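## Task

Take the tube sitting in well A1 of the grey source rack RA and seat it in well B2 of the white destination rack RB; also take the tube from RA well A4 and seat it in RB well C2. Every tube not mentioned must end up upright in its original well, though it may be moved in between. Both racks must end roughly where they began, flat on the bench mat, though they may be moved in between. Nothing counts if it stays in place only because the robot is holding it. Finally open the grippers, move away (contact with DONE or its housing is still fine), and press DONE once, only when everything is correct; the job stops when DONE is pressed down, and pressing it with any required change still wrong is worse than never pressing it.

## Robot and tools

Robot: two six-joint arms with parallel grippers, named left_arm and right_arm, working in a physics simulation. The idle arm may be parked away from the work. RA is the grey rack, RB the white one; neither is fastened. At the start, row A of each rack faces the arm bases and column 1 is on the left when viewed from between the arms. Press DONE until its lamp turns on. Loose objects may occasionally get a brief shove from outside.

Frame: every reported position uses one shared scene frame in metres. Origin lies on the table surface midway between the arms, +z is up, +x points out across the table, and left_arm sits on the +y side. The arm names do not indicate image sides. Printed hand positions may be off, more so when reaching far. end_effector_position is the spot between the finger pads, roughly 1 cm behind the fingertips; end_effector_quat_wxyz gives orientation. Fingers point along the gripper's +z and close along its y.

Tool execute_actions, argument actions: a list holding at most one item. An empty list just reports the current state. An item with rows (and optional steps, 1 to 15, default 15) is a motion; each step lasts 1/30 s, each row drives one step, and the final row repeats if steps outnumber rows. An item with only steps (up to 300) is a wait counted from the previous result, with your reply time included. Optional pictures (true/false) controls whether camera images come back; by default they do. A rejected call sends nothing.

Each row is one flat list of exactly 14 numbers, each in [-1, 1], always covering both arms: left_arm waist, shoulder, elbow, wrist pitch, wrist yaw, wrist roll, gripper opening, then the same seven for right_arm. The six joint values are offsets, not poses: they are measured from the joint angles shown in the most recent result that lists them (before any such result, and for later calls within one reply, from where the arm is when the action begins), never from the previous row. A value of 1.0 equals 1.264 rad for waist, 1.32 shoulder, 1.276 elbow, 1.83 wrist pitch, 1.686 wrist yaw, 2.022 wrist roll. Stated joint ranges in radians: waist -2.880 to 2.880, shoulder 0.000 to 3.142, elbow 0.000 to 3.019, wrist pitch -1.693 to 1.571, wrist yaw -1.571 to 1.571, wrist roll -2.094 to 2.094. Asking for more than 0.019 rad beyond a range end gets the call refused; true ends may differ by up to 0.019 rad, and overshooting targets are clipped to the real end, reported as "joint sent to its limit" (possibly referring to an earlier action). Absence of that line does not prove there is room left. The opening value is absolute: +1 fully open, -1 closed.

Motion behaviour: joint speed is capped; each joint's target may lead its measured angle by at most 0.264 (waist), 0.32 (shoulder), 0.276 (elbow), 0.33 (wrist pitch), 0.186 (wrist yaw), 0.522 (wrist roll) rad per step, and targets that would move the gripper over 70 mm from its measured spot are pulled back. Tiny moves of a few mm may not register. Sending all zeros does not mean pause: it drives the arm back to the reference angles, and arms may sag under zeros. To hold position, in a reply's first call send offsets leading back to the desired angles, zeros in following calls, and extend the aim if a joint keeps falling short. Between calls, arms continue toward the last row until motion nearly stops or a step is HELD. The simulation keeps running while you think and write.

Result lines: the state line shows each gripper's pose. Joint positions and Joint velocities list, per arm, the six joints (rad, rad/s) then finger gap (m, m/s; 0.094 m is fully open). grip_measured reports finger opening on the commanded scale; each gripper may read up to about 1 mm off. To hold something, command roughly 0.03 below grip_measured; less than that grips more lightly. Pad force tops out around 50 to 62 N, less for parts under about 2 mm thick. "joint command not followed" means the clearance check altered joint targets on some steps; the rest of the row still ran. HELD marks steps where your row was partly or wholly withheld. Joint torques follow the joint order, include offsets and noise, and are nonzero even unloaded. A MOTOR HOT line appears at 85 °C; at 100 °C the arm drops everything and falls (OVER-TEMPERATURE FAULT), so avoid long loaded holds.

Tool zoom_image: camera (cam_high, cam_low, cam_left_wrist, cam_right_wrist) and region [x0, y0, x1, y1] in pixels of that camera's latest image, origin top-left, no larger than 504 by 504. Image sizes: cam_high and cam_low 896x504, wrist cameras 616x616 fisheye.

Tool finished_scene: scene is the number of the current scene; it ends that scene irreversibly and reports success, then presents the next task. Replying with no tool call ends everything.

Avoid: dropping or knocking anything off the table (ends the scene), arms colliding or pressing on each other, slamming, sliding tubes out, hard pushes on racks, and tipping unnamed tubes. Move smoothly and release before pressing DONE.

Each tool is called after "Request:" by a JSON object that holds its "method" and its "body".

## Session

Request:
{"method": "execute_actions", "body": {"actions": []}}

Scene clock: 0.00 s of 13600.00 s.
left_arm: end_effector_position=(+0.5260, +0.6084, +0.3266) grip_measured=+1.000 end_effector_quat_wxyz=(+0.261, -0.077, +0.798, +0.537) | right_arm: end_effector_position=(+0.5298, -0.3779, +0.5005) grip_measured=+1.000 end_effector_quat_wxyz=(+0.714, +0.042, +0.698, -0.045)
Joint positions: left_arm=[ 0.262  1.576  1.302 -0.138 -0.772  0.727  0.094] | right_arm=[ 0.015  1.043  1.051  0.015 -0.012 -0.003  0.094]
Joint velocities: left_arm=[-0.005 -0.024  0.007  0.012 -0.022 -0.007  0.   ] | right_arm=[-0.005 -0.005  0.007  0.002  0.022 -0.051  0.   ]
Joint torques (N m, as the arm reports them, + toward a larger angle): no reading
Motor temperatures (°C, as the motors report them): left_arm=[18 17 17 20 18 19] | right_arm=[16 18 18 19 18 18]

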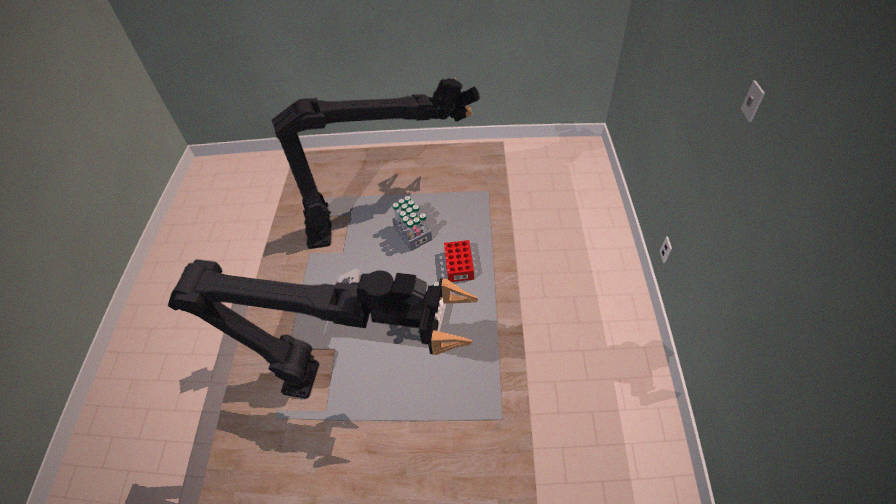

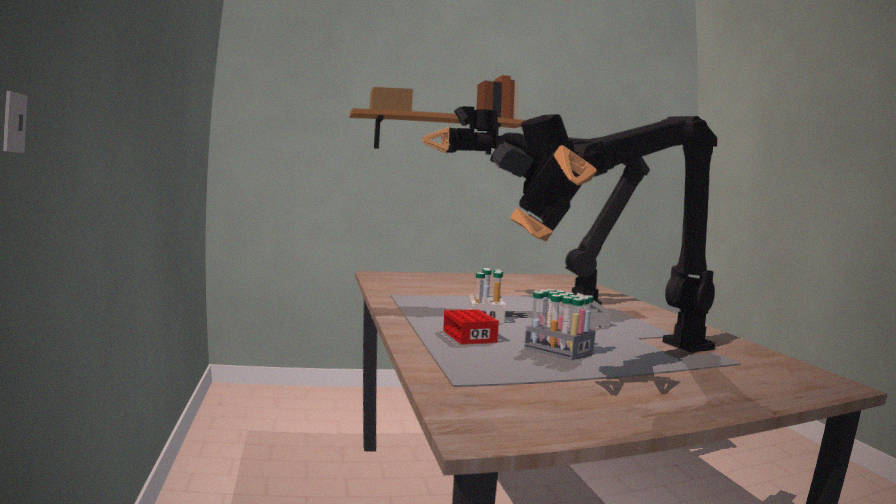

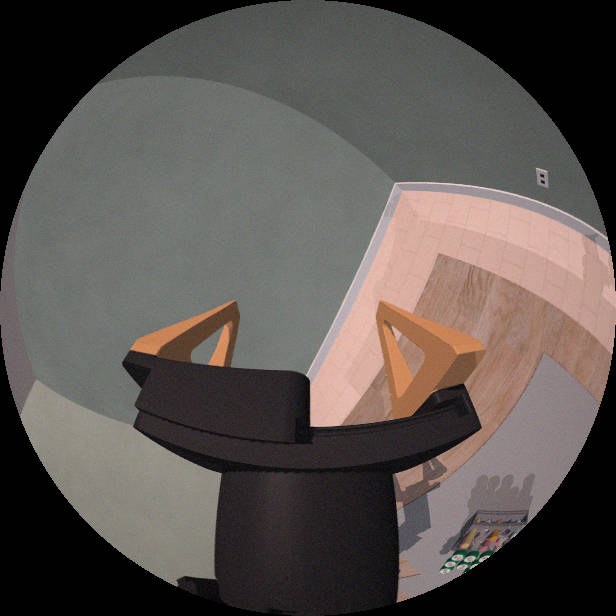

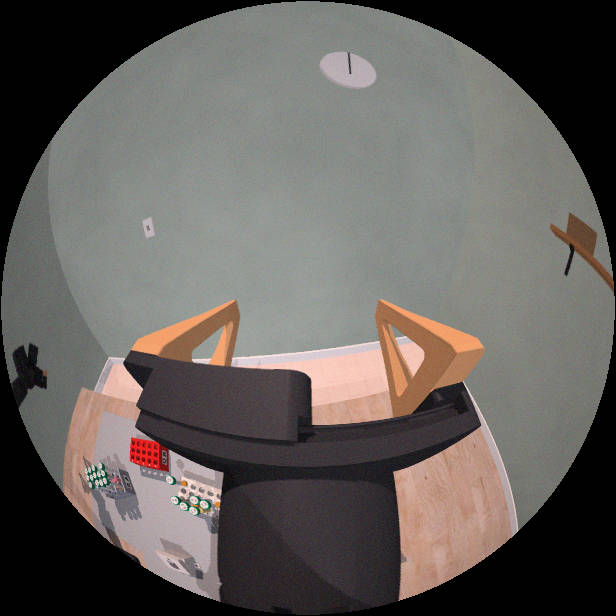

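Request:
{"method": "execute_actions", "body": {"actions": [{"rows":[[-0.207,-0.2,0,-0.5,0.458,-0.36,1,-0.7,0,0,0,0,0,1]]}]}}

Request:
{"method": "execute_actions", "body": {"actions": [{"steps":60}]}}

Scene clock: 10.27 s of 13600.00 s.
left_arm: end_effector_position=(+0.4817, +0.3064, +0.2929) grip_measured=+1.000 end_effector_quat_wxyz=(+0.268, -0.001, +0.963, +0.031) | right_arm: end_effector_position=(+0.3503, -0.7060, +0.4919) grip_measured=+1.000 end_effector_quat_wxyz=(+0.646, +0.292, +0.640, -0.297)
Joint positions: left_arm=[-0.023  1.317  1.288 -0.995 -0.002  0.111  0.094] | right_arm=[-0.725  1.043  1.038  0.015 -0.016 -0.003  0.094]
Joint velocities: left_arm=[-0.044 -0.366  0.022 -0.823  0.139 -0.637  0.   ] | right_arm=[-1.675 -0.005  0.002 -0.002 -0.051  0.022  0.   ]
Joint torques (N m, as the arm reports them, + toward a larger angle): left_arm=[ 2.45 -8.11  9.89  1.52 -0.21 -0.14] | right_arm=[ 0.88 -6.03 10.45  1.65  0.11 -0.09]
Motor temperatures (°C, as the motors report them): left_arm=[18 18 19 20 18 19] | right_arm=[16 18 22 20 18 18]
Steps of this call (steps 1 to 90: nothing new was sent; then 6.77 s passed at rest; steps 91 to 105: all 15 steps of this action). Readings (joint positions):
91: left_arm=[0.257 1.571 1.302 -0.159 -0.742 0.698] | right_arm=[0.004 1.043 1.050 0.015 -0.017 -0.003]
92: left_arm=[0.249 1.562 1.300 -0.195 -0.707 0.663] | right_arm=[-0.022 1.043 1.049 0.015 -0.018 -0.003]
94: left_arm=[0.214 1.537 1.293 -0.270 -0.633 0.590] | right_arm=[-0.107 1.043 1.045 0.015 -0.018 -0.003]
98: left_arm=[0.109 1.467 1.290 -0.466 -0.430 0.405] | right_arm=[-0.322 1.043 1.039 0.015 -0.018 -0.003]
105: the state above

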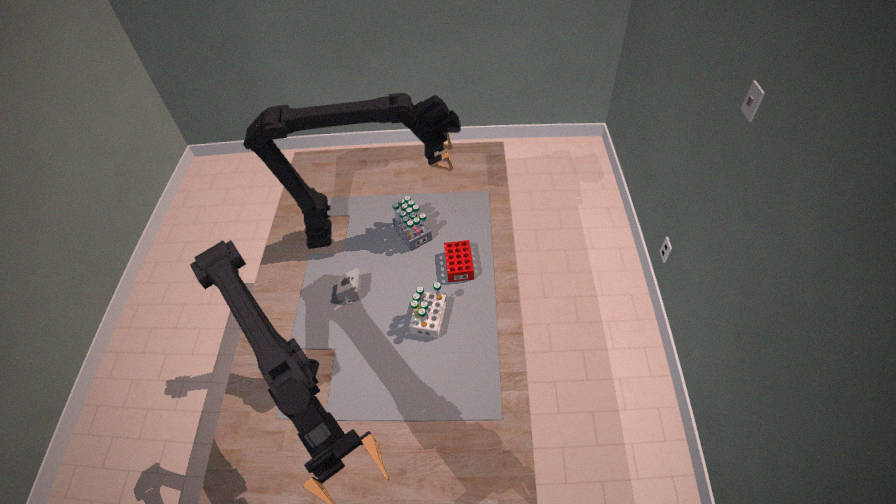

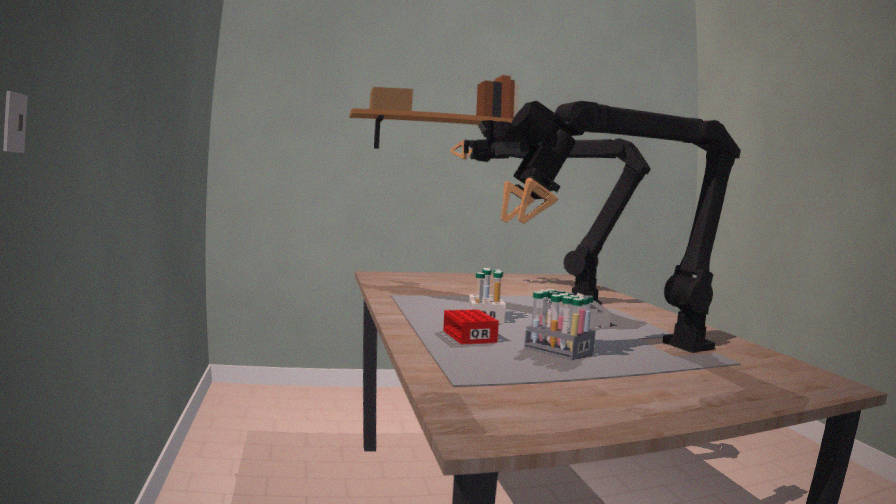

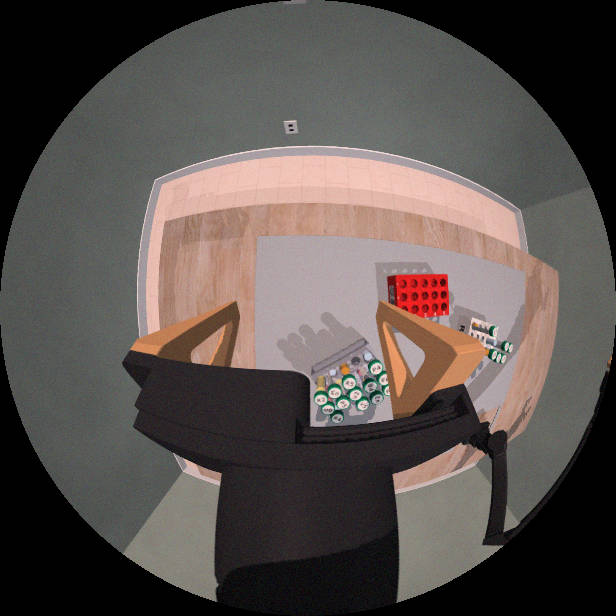

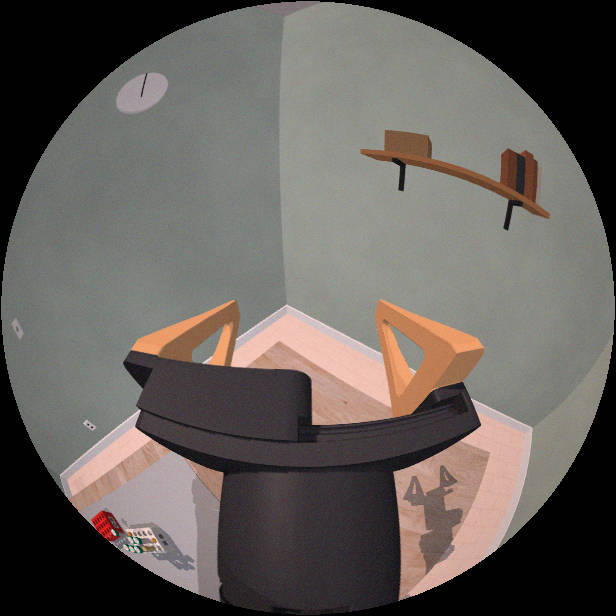

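Scene clock: 12.27 s of 13600.00 s.
left_arm: end_effector_position=(+0.4699, +0.3126, +0.2956) grip_measured=+1.000 end_effector_quat_wxyz=(+0.258, -0.057, +0.964, +0.018) | right_arm: end_effector_position=(+0.2850, -0.7529, +0.4919) grip_measured=+1.000 end_effector_quat_wxyz=(+0.620, +0.342, +0.615, -0.347)
Joint positions: left_arm=[-0.007  1.301  1.288 -1.034 -0.001  0.01   0.094] | right_arm=[-0.878  1.043  1.038  0.015 -0.009 -0.003  0.094]
Joint velocities: left_arm=[-0.005 -0.024 -0.022 -0.002  0.051  0.022  0.   ] | right_arm=[ 0.015  0.005 -0.017  0.022  0.051 -0.007  0.   ]
Joint torques (N m, as the arm reports them, + toward a larger angle): left_arm=[ 0.2  -8.84 10.03  0.81 -0.14 -0.12] | right_arm=[ 2.3  -5.95 10.75  1.68 -0.11 -0.1 ]
Motor temperatures (°C, as the motors report them): left_arm=[18 18 19 20 18 19] | right_arm=[16 18 22 20 18 18]
Steps of this call (steps 1 to 30: the robot went on to your last target; steps 31 to 60: nothing new was sent). Readings (joint positions):
1: left_arm=[-0.023 1.307 1.288 -1.015 -0.001 0.091] | right_arm=[-0.781 1.043 1.038 0.015 -0.015 -0.003]
2: left_arm=[-0.020 1.301 1.288 -1.024 -0.001 0.075] | right_arm=[-0.832 1.043 1.038 0.015 -0.012 -0.003]
4: left_arm=[-0.013 1.298 1.288 -1.031 -0.001 0.051] | right_arm=[-0.895 1.043 1.038 0.015 -0.008 -0.003]
8: left_arm=[-0.007 1.301 1.288 -1.034 -0.001 0.027] | right_arm=[-0.896 1.043 1.038 0.015 -0.007 -0.003]
60: the state above
All arms were judged still, so your last target was given up. Only a new action makes them travel on or press farther. Fingers that are still opening or closing keep moving.

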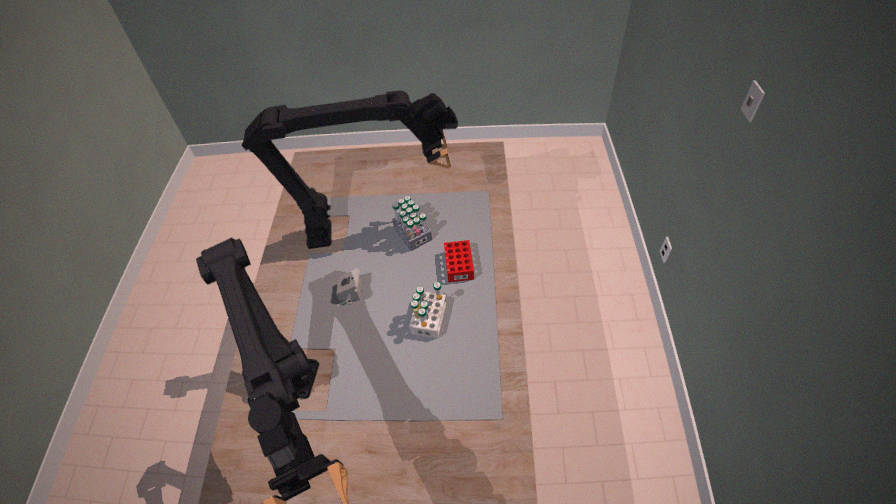

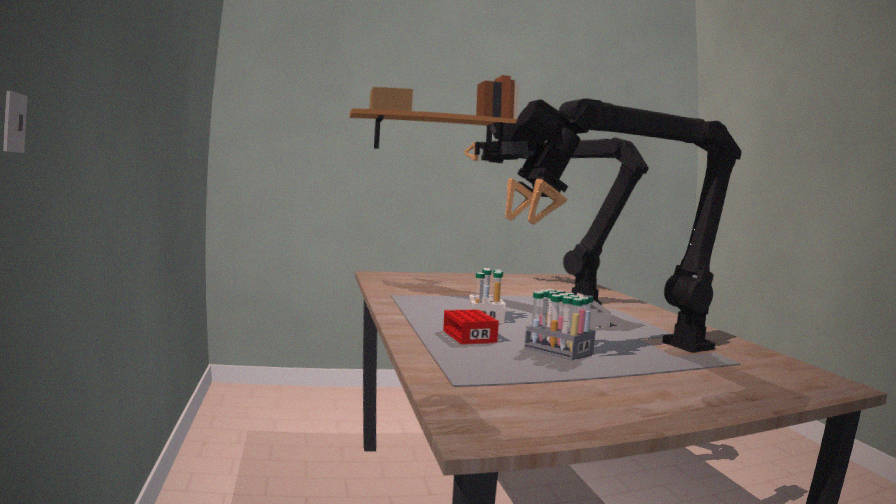

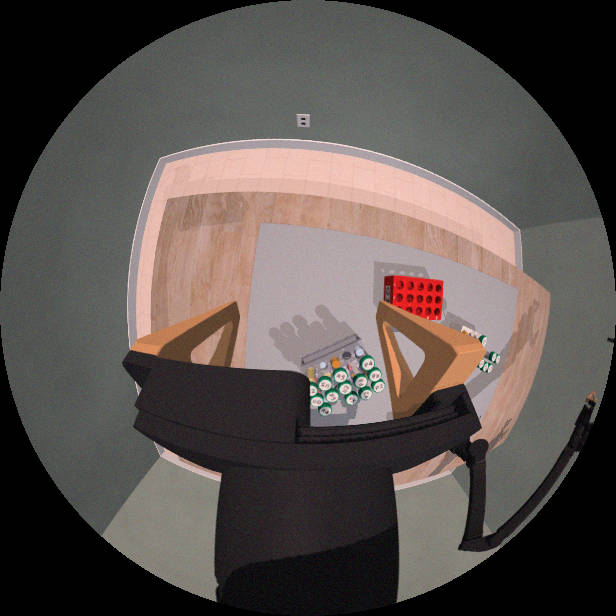

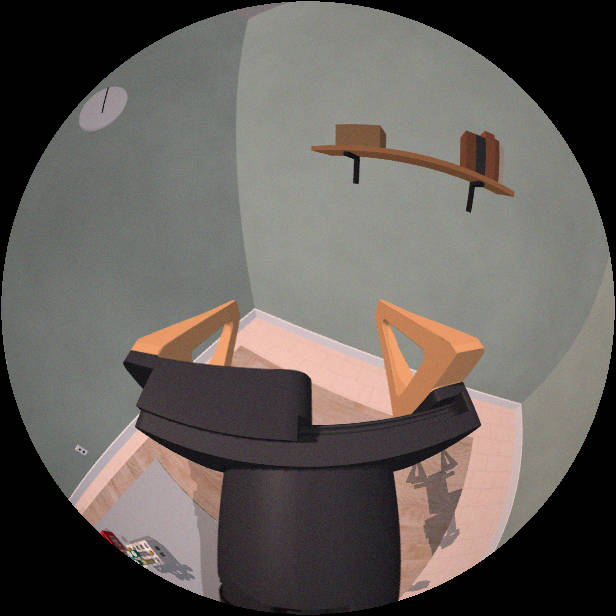

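Request:
{"method": "zoom_image", "body": {"camera": "cam_high", "region": [310,180,510,360]}}

Request:
{"method": "execute_actions", "body": {"actions": [{"rows":[[-0.3,0,0,-0.29,0,0,1,0,0,0,0,0,0,1]]}], "pictures": false}}

Request:
{"method": "execute_actions", "body": {"actions": [{"steps":30}], "pictures": false}}

Request:
{"method": "execute_actions", "body": {"actions": [{"rows":[[0,0.12,0,0.086,0,0,1,0,0,0,0,0,0,1]]}], "pictures": false}}

Request:
{"method": "execute_actions", "body": {"actions": [{"steps":30}]}}

Region (310, 180, 510, 360) of cam_high's 896x504 image, scaled by 2.520, with more detail than that image has; it fills the top 454 rows of this view, and the rest is white.

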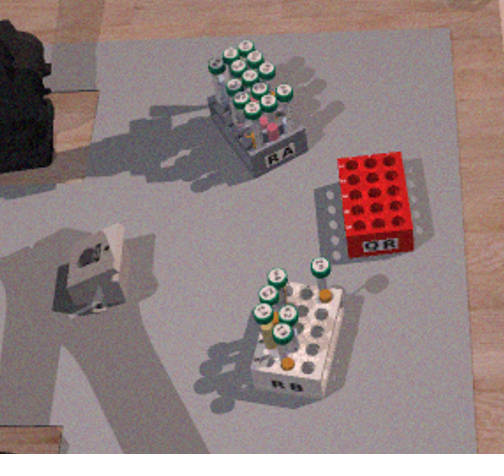

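Scene clock: 39.37 s of 13600.00 s.
left_arm: end_effector_position=(+0.3386, +0.1497, +0.2597) grip_measured=+1.000 end_effector_quat_wxyz=(+0.001, +0.140, +0.990, -0.002) | right_arm: end_effector_position=(+0.2850, -0.7529, +0.4857) grip_measured=+1.000 end_effector_quat_wxyz=(+0.617, +0.344, +0.618, -0.346)
Joint positions: left_arm=[-0.408  1.303  1.282 -1.546  0.003  0.01   0.094] | right_arm=[-0.878  1.043  1.028  0.015 -0.009 -0.003  0.094]
Joint velocities: left_arm=[ 0.22  -0.015 -0.012 -0.012  0.007 -0.037  0.   ] | right_arm=[-0.005  0.015  0.022 -0.012 -0.007  0.007  0.   ]
Joint torques (N m, as the arm reports them, + toward a larger angle): left_arm=[ 0.16 -8.8   8.71 -0.28 -0.25  0.04] | right_arm=[ 1.08 -6.4  10.32  1.79  0.02 -0.15]
Motor temperatures (°C, as the motors report them): left_arm=[18 18 20 20 18 19] | right_arm=[16 18 24 20 18 18]
Steps of this call (steps 1 to 90: nothing new was sent; then 23.60 s passed at rest; steps 91 to 105: all 15 steps of this action). Readings (joint positions):
91: left_arm=[-0.018 1.302 1.289 -1.065 -0.006 0.010] | right_arm=[-0.878 1.043 1.036 0.015 -0.009 -0.003]
92: left_arm=[-0.040 1.301 1.289 -1.118 -0.007 0.010] | right_arm=[-0.878 1.043 1.035 0.015 -0.009 -0.003]
94: left_arm=[-0.118 1.302 1.286 -1.234 -0.007 0.010] | right_arm=[-0.878 1.043 1.031 0.015 -0.009 -0.003]
98: left_arm=[-0.329 1.303 1.283 -1.467 -0.002 0.010] | right_arm=[-0.878 1.043 1.028 0.015 -0.009 -0.003]
105: the state above

Scene clock: 40.37 s of 13600.00 s.
left_arm: end_effector_position=(+0.3400, +0.1556, +0.2597) grip_measured=+1.000 end_effector_quat_wxyz=(+0.001, +0.132, +0.991, -0.001) | right_arm: end_effector_position=(+0.2850, -0.7529, +0.4857) grip_measured=+1.000 end_effector_quat_wxyz=(+0.617, +0.344, +0.618, -0.346)
Joint positions: left_arm=[-0.391  1.303  1.282 -1.547  0.002  0.01   0.094] | right_arm=[-0.878  1.043  1.028  0.015 -0.009 -0.003  0.094]
Joint velocities: left_arm=[-0.015  0.005 -0.002  0.002 -0.022  0.066  0.   ] | right_arm=[-0.015 -0.024  0.002  0.002 -0.022 -0.007  0.   ]
Joint torques (N m, as the arm reports them, + toward a larger angle): left_arm=[ 0.22 -8.49  8.73 -0.17 -0.23  0.02] | right_arm=[ 1.75 -5.66 10.37  1.44 -0.03 -0.13]
Motor temperatures (°C, as the motors report them): left_arm=[18 18 20 20 18 19] | right_arm=[16 18 24 20 18 18]
Steps of this call (steps 1 to 30: the robot went on to your last target). Readings (joint positions):
1: left_arm=[-0.401 1.303 1.282 -1.546 0.003 0.010] | right_arm=[-0.878 1.043 1.028 0.015 -0.009 -0.003]
2: left_arm=[-0.396 1.303 1.282 -1.546 0.002 0.010] | right_arm=[-0.878 1.043 1.028 0.015 -0.009 -0.003]
4: left_arm=[-0.391 1.303 1.282 -1.547 0.002 0.010] | right_arm=[-0.878 1.043 1.028 0.015 -0.009 -0.003]
8: left_arm=[-0.391 1.303 1.282 -1.547 0.002 0.010] | right_arm=[-0.878 1.043 1.028 0.015 -0.009 -0.003]
30: the state above
All arms were judged still, so your last target was given up. Only a new action makes them travel on or press farther. Fingers that are still opening or closing keep moving.

Scene clock: 40.87 s of 13600.00 s.
left_arm: end_effector_position=(+0.3854, +0.1438, +0.1818) grip_measured=+1.000 end_effector_quat_wxyz=(-0.031, +0.132, +0.991, +0.003) | right_arm: end_effector_position=(+0.2850, -0.7528, +0.4797) grip_measured=+1.000 end_effector_quat_wxyz=(+0.614, +0.346, +0.621, -0.344)
Joint positions: left_arm=[-0.391  1.491  1.264 -1.404  0.002  0.01   0.094] | right_arm=[-0.878  1.043  1.018  0.015 -0.009 -0.003  0.094]
Joint velocities: left_arm=[-0.024 -0.054 -0.012  0.007 -0.066 -0.037  0.   ] | right_arm=[-0.005 -0.015 -0.012  0.007 -0.037  0.007  0.   ]
Joint torques (N m, as the arm reports them, + toward a larger angle): left_arm=[ -0.01 -12.94   9.12   0.89  -0.16   0.01] | right_arm=[ 1.32 -6.18 10.17  1.51 -0.01 -0.09]
Motor temperatures (°C, as the motors report them): left_arm=[18 18 20 20 18 19] | right_arm=[16 18 24 20 18 18]
Steps of this call (steps 1 to 15: all 15 steps of this action). Readings (joint positions):
1: left_arm=[-0.391 1.311 1.281 -1.530 0.002 0.010] | right_arm=[-0.878 1.043 1.027 0.015 -0.009 -0.003]
2: left_arm=[-0.391 1.324 1.281 -1.495 0.002 0.010] | right_arm=[-0.878 1.043 1.025 0.015 -0.009 -0.003]
4: left_arm=[-0.391 1.374 1.281 -1.440 0.002 0.010] | right_arm=[-0.878 1.043 1.022 0.015 -0.009 -0.003]
8: left_arm=[-0.391 1.477 1.275 -1.406 0.002 0.010] | right_arm=[-0.878 1.043 1.018 0.015 -0.009 -0.003]
15: the state above

Scene clock: 41.87 s of 13600.00 s.
left_arm: end_effector_position=(+0.3852, +0.1439, +0.1836) grip_measured=+1.000 end_effector_quat_wxyz=(-0.028, +0.132, +0.991, +0.002) | right_arm: end_effector_position=(+0.2850, -0.7528, +0.4797) grip_measured=+1.000 end_effector_quat_wxyz=(+0.614, +0.346, +0.621, -0.344)
Joint positions: left_arm=[-0.391  1.487  1.264 -1.404  0.002  0.01   0.094] | right_arm=[-0.878  1.043  1.018  0.015 -0.009 -0.003  0.094]
Joint velocities: left_arm=[ 0.005 -0.024  0.002 -0.002 -0.081 -0.095  0.   ] | right_arm=[-0.005  0.005 -0.002 -0.007  0.007  0.007  0.   ]
Joint torques (N m, as the arm reports them, + toward a larger angle): left_arm=[ -0.29 -13.02   9.04   0.92  -0.16   0.05] | right_arm=[ 2.16 -6.09 10.42  1.69 -0.03 -0.1 ]
Motor temperatures (°C, as the motors report them): left_arm=[18 18 20 20 18 19] | right_arm=[16 18 24 20 18 18]
Steps of this call (steps 1 to 15: the robot went on to your last target; steps 16 to 30: nothing new was sent). Readings (joint positions):
1: left_arm=[-0.391 1.490 1.264 -1.404 0.002 0.010] | right_arm=[-0.878 1.043 1.018 0.015 -0.009 -0.003]
2: left_arm=[-0.391 1.488 1.264 -1.404 0.002 0.010] | right_arm=[-0.878 1.043 1.018 0.015 -0.009 -0.003]
4: left_arm=[-0.391 1.487 1.264 -1.404 0.002 0.010] | right_arm=[-0.878 1.043 1.018 0.015 -0.009 -0.003]
8: left_arm=[-0.391 1.487 1.264 -1.404 0.002 0.010] | right_arm=[-0.878 1.043 1.018 0.015 -0.009 -0.003]
30: the state above
All arms were judged still, so your last target was given up. Only a new action makes them travel on or press farther. Fingers that are still opening or closing keep moving.

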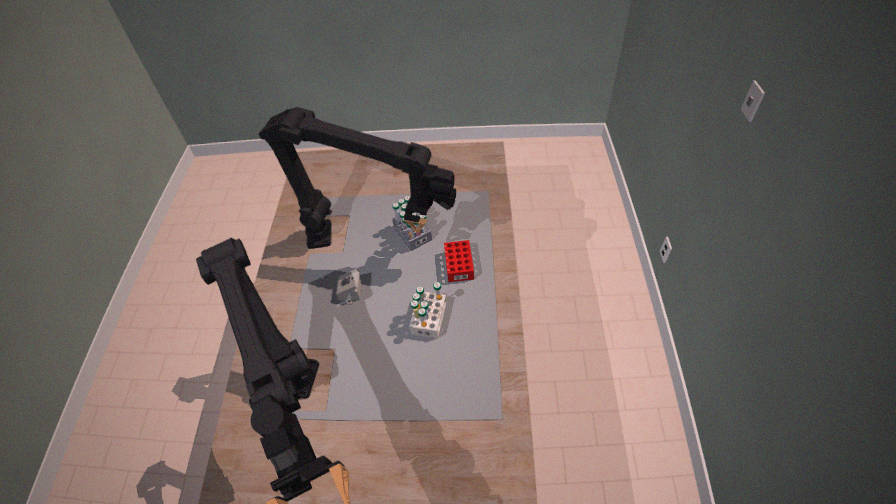

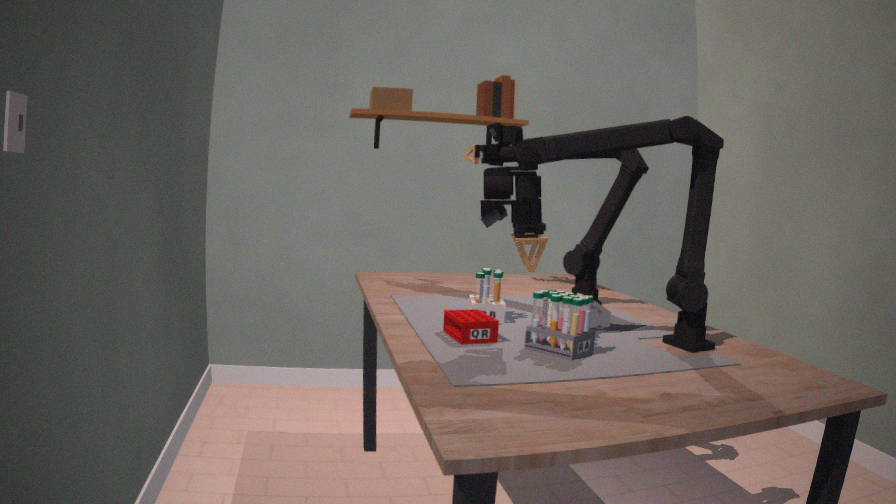

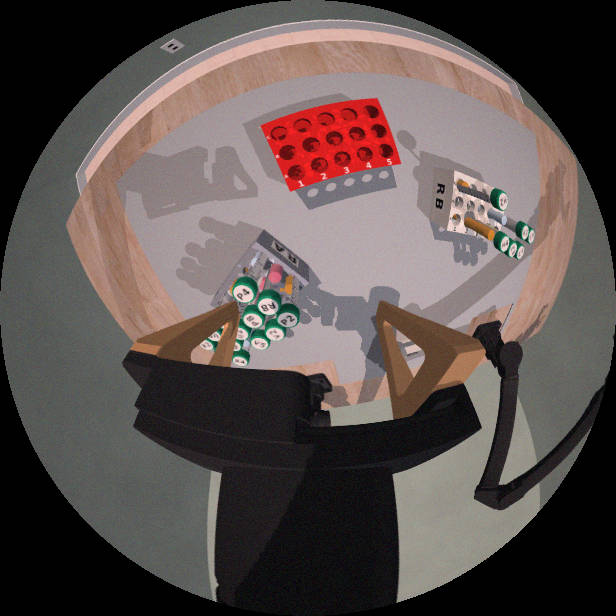

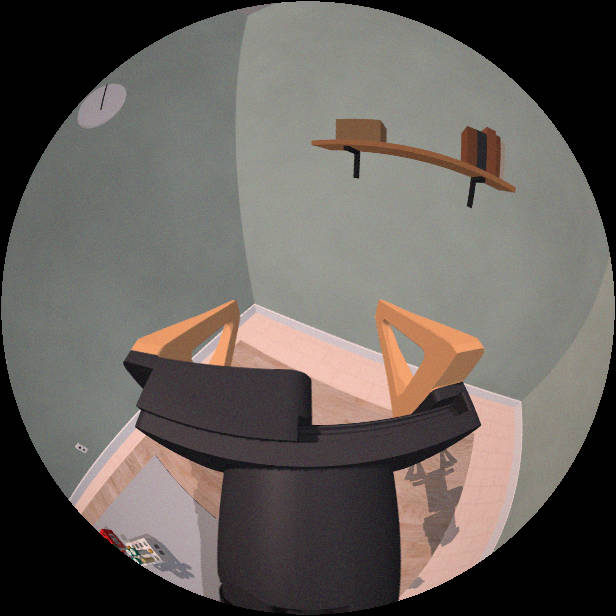

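Request:
{"method": "execute_actions", "body": {"actions": [{"rows":[[0.205,-0.295,-0.225,-0.015,0,-0.3,-0.3,0,0,0.02,0,0,0,1]]}], "pictures": false}}

Request:
{"method": "execute_actions", "body": {"actions": [{"steps":30}]}}

Request:
{"method": "zoom_image", "body": {"camera": "cam_left_wrist", "region": [180,180,440,400]}}

Scene clock: 94.43 s of 13600.00 s.
left_arm: end_effector_position=(+0.2711, +0.2537, +0.2124) grip_measured=-0.298 end_effector_quat_wxyz=(+0.027, -0.277, +0.961, -0.007) | right_arm: end_effector_position=(+0.2850, -0.7528, +0.4797) grip_measured=+1.000 end_effector_quat_wxyz=(+0.614, +0.346, +0.621, -0.344)
Joint positions: left_arm=[-0.121  1.057  0.963 -1.422 -0.001 -0.546  0.033] | right_arm=[-0.878  1.043  1.018  0.015 -0.009 -0.003  0.094]
Joint velocities: left_arm=[-0.044  0.161 -0.022 -0.002 -0.007 -0.212  0.   ] | right_arm=[-0.005  0.005  0.002 -0.002 -0.037  0.022  0.   ]
Joint torques (N m, as the arm reports them, + toward a larger angle): left_arm=[-0.89 -2.02  9.27  0.2  -0.09 -0.1 ] | right_arm=[ 1.79 -5.04 11.29  1.67 -0.02 -0.15]
Motor temperatures (°C, as the motors report them): left_arm=[18 18 20 20 18 19] | right_arm=[16 18 25 20 18 18]
Steps of this call (steps 1 to 90: nothing new was sent; then 49.07 s passed at rest; steps 91 to 105: all 15 steps of this action). Readings (joint positions):
91: left_arm=[-0.383 1.477 1.248 -1.401 0.005 -0.026] | right_arm=[-0.878 1.043 1.018 0.015 -0.009 -0.003]
92: left_arm=[-0.367 1.454 1.211 -1.400 0.006 -0.070] | right_arm=[-0.878 1.043 1.018 0.015 -0.009 -0.003]
94: left_arm=[-0.306 1.383 1.118 -1.400 0.006 -0.167] | right_arm=[-0.878 1.043 1.018 0.015 -0.009 -0.003]
98: left_arm=[-0.149 1.187 0.976 -1.412 0.001 -0.388] | right_arm=[-0.878 1.043 1.018 0.015 -0.009 -0.003]
105: the state above

Scene clock: 95.43 s of 13600.00 s.
left_arm: end_effector_position=(+0.2741, +0.2534, +0.2022) grip_measured=-0.298 end_effector_quat_wxyz=(+0.008, -0.295, +0.955, -0.002) | right_arm: end_effector_position=(+0.2850, -0.7528, +0.4797) grip_measured=+1.000 end_effector_quat_wxyz=(+0.614, +0.346, +0.621, -0.344)
Joint positions: left_arm=[-0.123  1.095  0.963 -1.422 -0.001 -0.586  0.033] | right_arm=[-0.878  1.043  1.018  0.015 -0.009 -0.003  0.094]
Joint velocities: left_arm=[ 0.005 -0.005 -0.007  0.002 -0.007  0.037 -0.001] | right_arm=[ 0.005 -0.015  0.017 -0.002  0.007 -0.051  0.   ]
Joint torques (N m, as the arm reports them, + toward a larger angle): left_arm=[-0.94 -4.41  9.2   0.06 -0.13 -0.07] | right_arm=[ 0.94 -5.5  11.71  1.91 -0.04 -0.1 ]
Motor temperatures (°C, as the motors report them): left_arm=[18 18 20 20 18 19] | right_arm=[16 18 25 20 18 18]
Steps of this call (steps 1 to 30: the robot went on to your last target). Readings (joint positions):
1: left_arm=[-0.122 1.064 0.963 -1.422 -0.001 -0.554] | right_arm=[-0.878 1.043 1.018 0.015 -0.009 -0.003]
2: left_arm=[-0.123 1.072 0.963 -1.422 -0.001 -0.560] | right_arm=[-0.878 1.043 1.018 0.015 -0.009 -0.003]
4: left_arm=[-0.123 1.086 0.963 -1.422 -0.001 -0.569] | right_arm=[-0.878 1.043 1.018 0.015 -0.009 -0.003]
8: left_arm=[-0.123 1.095 0.963 -1.422 -0.001 -0.579] | right_arm=[-0.878 1.043 1.018 0.015 -0.009 -0.003]
30: the state above
All arms were judged still, so your last target was given up. Only a new action makes them travel on or press farther. Fingers that are still opening or closing keep moving.

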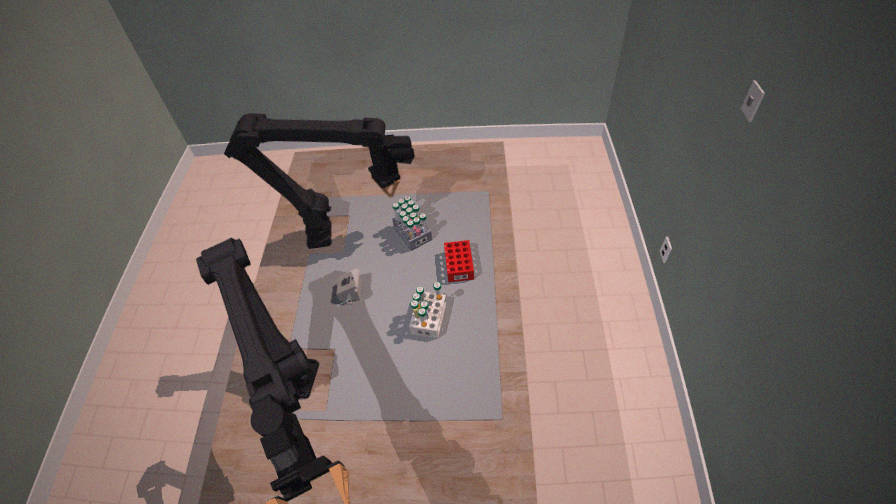

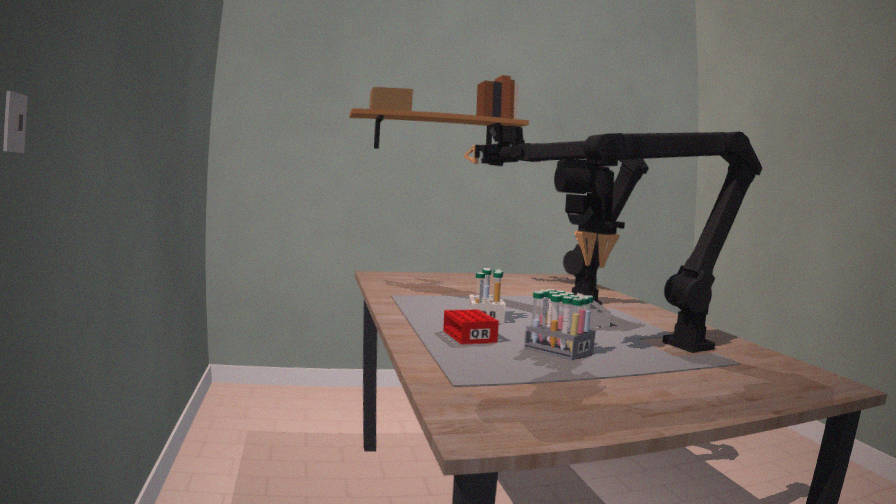

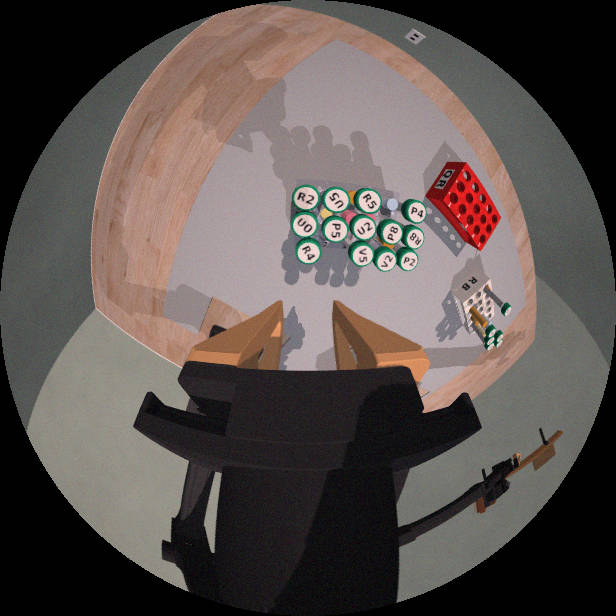

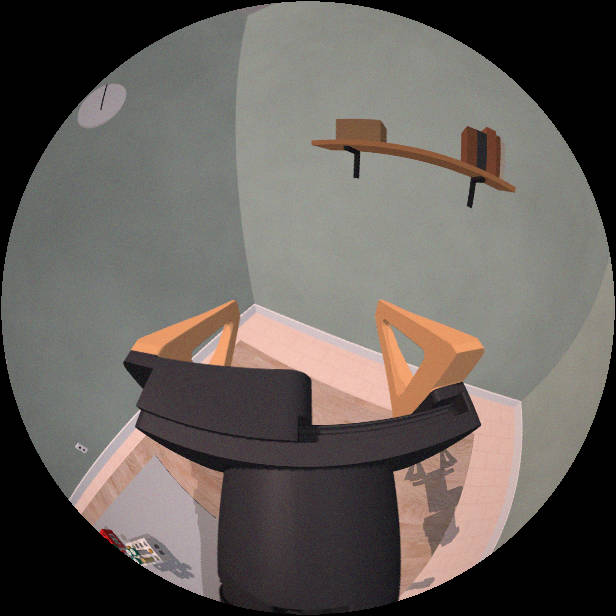

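Region (180, 180, 440, 400) of cam_left_wrist's 616x616 image, scaled by 1.938, with more detail than that image has; it fills the top 426 rows of this view, and the rest is white.

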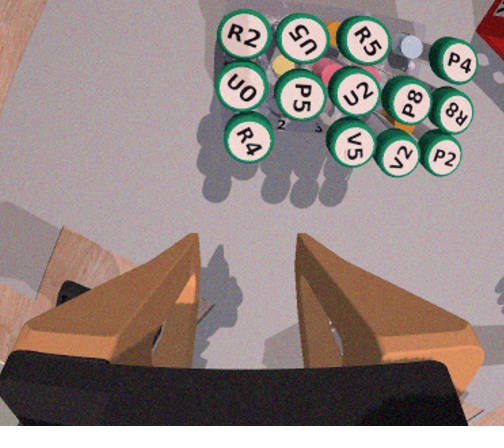

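Request:
{"method": "execute_actions", "body": {"actions": [{"rows":[[0.026,0.06,-0.05,0.08,0,0,-0.3,0,0,0.02,0,0,0,1]]}], "pictures": false}}

Request:
{"method": "execute_actions", "body": {"actions": [{"steps":15}]}}

Scene clock: 125.83 s of 13600.00 s.
left_arm: end_effector_position=(+0.2837, +0.2611, +0.1482) grip_measured=-0.298 end_effector_quat_wxyz=(-0.013, -0.307, +0.952, +0.004) | right_arm: end_effector_position=(+0.2850, -0.7528, +0.4797) grip_measured=+1.000 end_effector_quat_wxyz=(+0.614, +0.346, +0.621, -0.344)
Joint positions: left_arm=[-0.097  1.187  0.886 -1.296 -0.001 -0.586  0.033] | right_arm=[-0.878  1.043  1.018  0.015 -0.009 -0.003  0.094]
Joint velocities: left_arm=[-0.015 -0.005  0.017 -0.002 -0.022  0.007 -0.001] | right_arm=[-0.015 -0.005 -0.027 -0.002  0.007 -0.022  0.   ]
Joint torques (N m, as the arm reports them, + toward a larger angle): left_arm=[ 0.47 -6.66  8.72  1.24 -0.21  0.04] | right_arm=[ 1.6  -5.85 11.51  1.72  0.   -0.09]
Motor temperatures (°C, as the motors report them): left_arm=[18 18 21 20 18 19] | right_arm=[16 18 27 20 18 18]
Steps of this call (steps 1 to 90: nothing new was sent; then 26.90 s passed at rest; steps 91 to 105: all 15 steps of this action). Readings (joint positions):
91: left_arm=[-0.121 1.098 0.954 -1.398 -0.001 -0.586] | right_arm=[-0.878 1.043 1.018 0.015 -0.009 -0.003]
92: left_arm=[-0.116 1.103 0.941 -1.358 -0.001 -0.586] | right_arm=[-0.878 1.043 1.018 0.015 -0.009 -0.003]
94: left_arm=[-0.105 1.131 0.915 -1.314 -0.001 -0.586] | right_arm=[-0.878 1.043 1.018 0.015 -0.009 -0.003]
98: left_arm=[-0.097 1.184 0.888 -1.299 -0.001 -0.586] | right_arm=[-0.878 1.043 1.018 0.015 -0.009 -0.003]
105: the state above

Scene clock: 126.33 s of 13600.00 s.
left_arm: end_effector_position=(+0.2837, +0.2611, +0.1482) grip_measured=-0.298 end_effector_quat_wxyz=(-0.013, -0.307, +0.952, +0.004) | right_arm: end_effector_position=(+0.2850, -0.7528, +0.4797) grip_measured=+1.000 end_effector_quat_wxyz=(+0.614, +0.346, +0.621, -0.344)
Joint positions: left_arm=[-0.097  1.187  0.886 -1.296 -0.001 -0.586  0.033] | right_arm=[-0.878  1.043  1.018  0.015 -0.009 -0.003  0.094]
Joint velocities: left_arm=[-0.005  0.005 -0.017 -0.002 -0.007 -0.095 -0.   ] | right_arm=[-0.015 -0.015  0.017 -0.012 -0.081  0.051  0.   ]
Joint torques (N m, as the arm reports them, + toward a larger angle): left_arm=[ 0.22 -7.04  8.81  1.17 -0.2   0.01] | right_arm=[ 1.93 -5.86 11.85  1.61 -0.02 -0.06]
Motor temperatures (°C, as the motors report them): left_arm=[18 18 21 20 18 19] | right_arm=[16 18 27 20 18 18]
Steps of this call (steps 1 to 15: the robot went on to your last target). Readings (joint positions):
1: left_arm=[-0.097 1.187 0.886 -1.296 -0.001 -0.586] | right_arm=[-0.878 1.043 1.018 0.015 -0.009 -0.003]
2: left_arm=[-0.097 1.187 0.886 -1.296 -0.001 -0.586] | right_arm=[-0.878 1.043 1.018 0.015 -0.009 -0.003]
4: left_arm=[-0.097 1.187 0.886 -1.296 -0.001 -0.586] | right_arm=[-0.878 1.043 1.018 0.015 -0.009 -0.003]
8: left_arm=[-0.097 1.187 0.886 -1.296 -0.001 -0.586] | right_arm=[-0.878 1.043 1.018 0.015 -0.009 -0.003]
15: the state above
All arms were judged still, so your last target was given up. Only a new action makes them travel on or press farther. Fingers that are still opening or closing keep moving.

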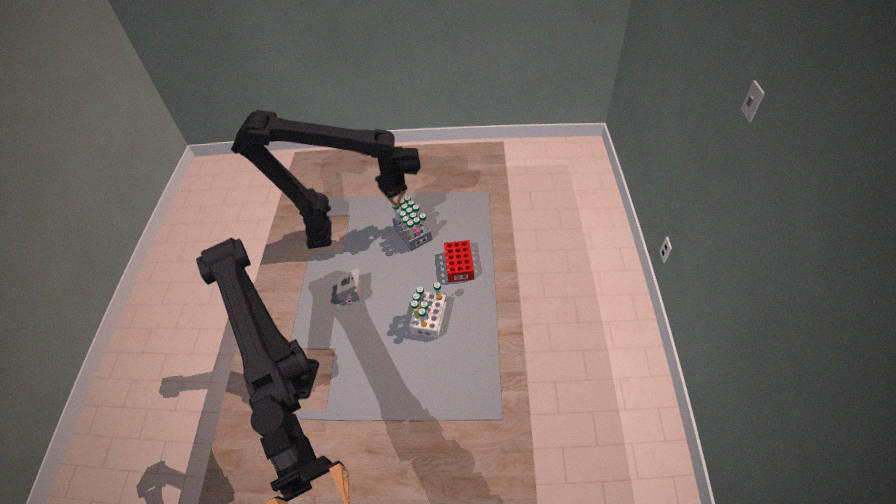

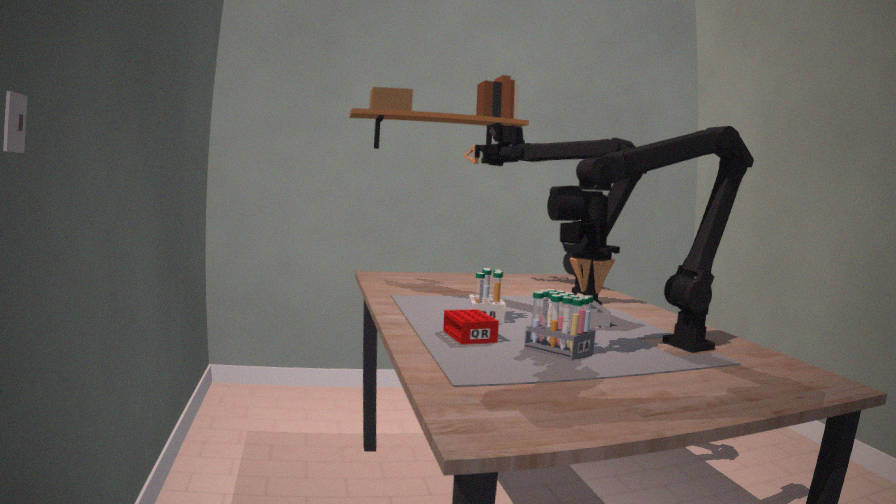

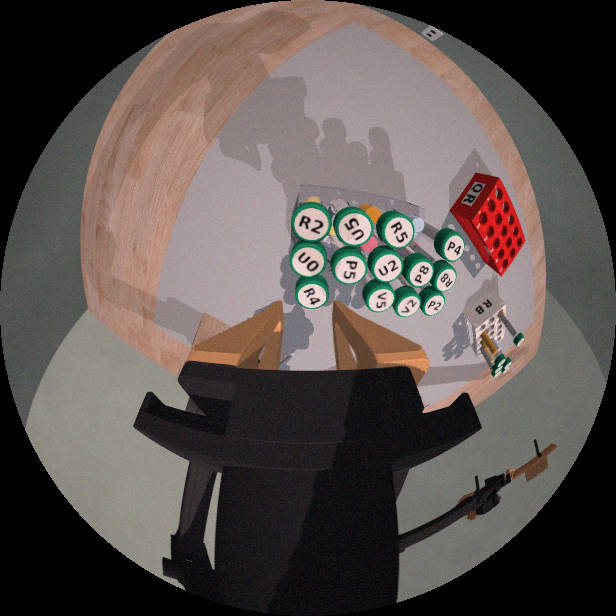

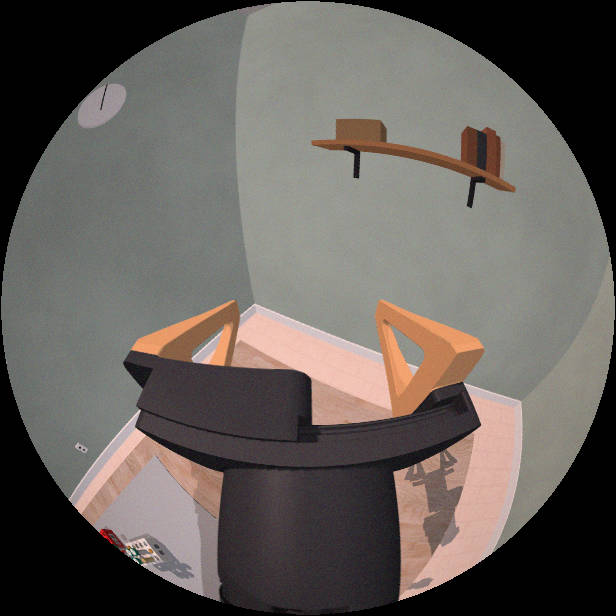

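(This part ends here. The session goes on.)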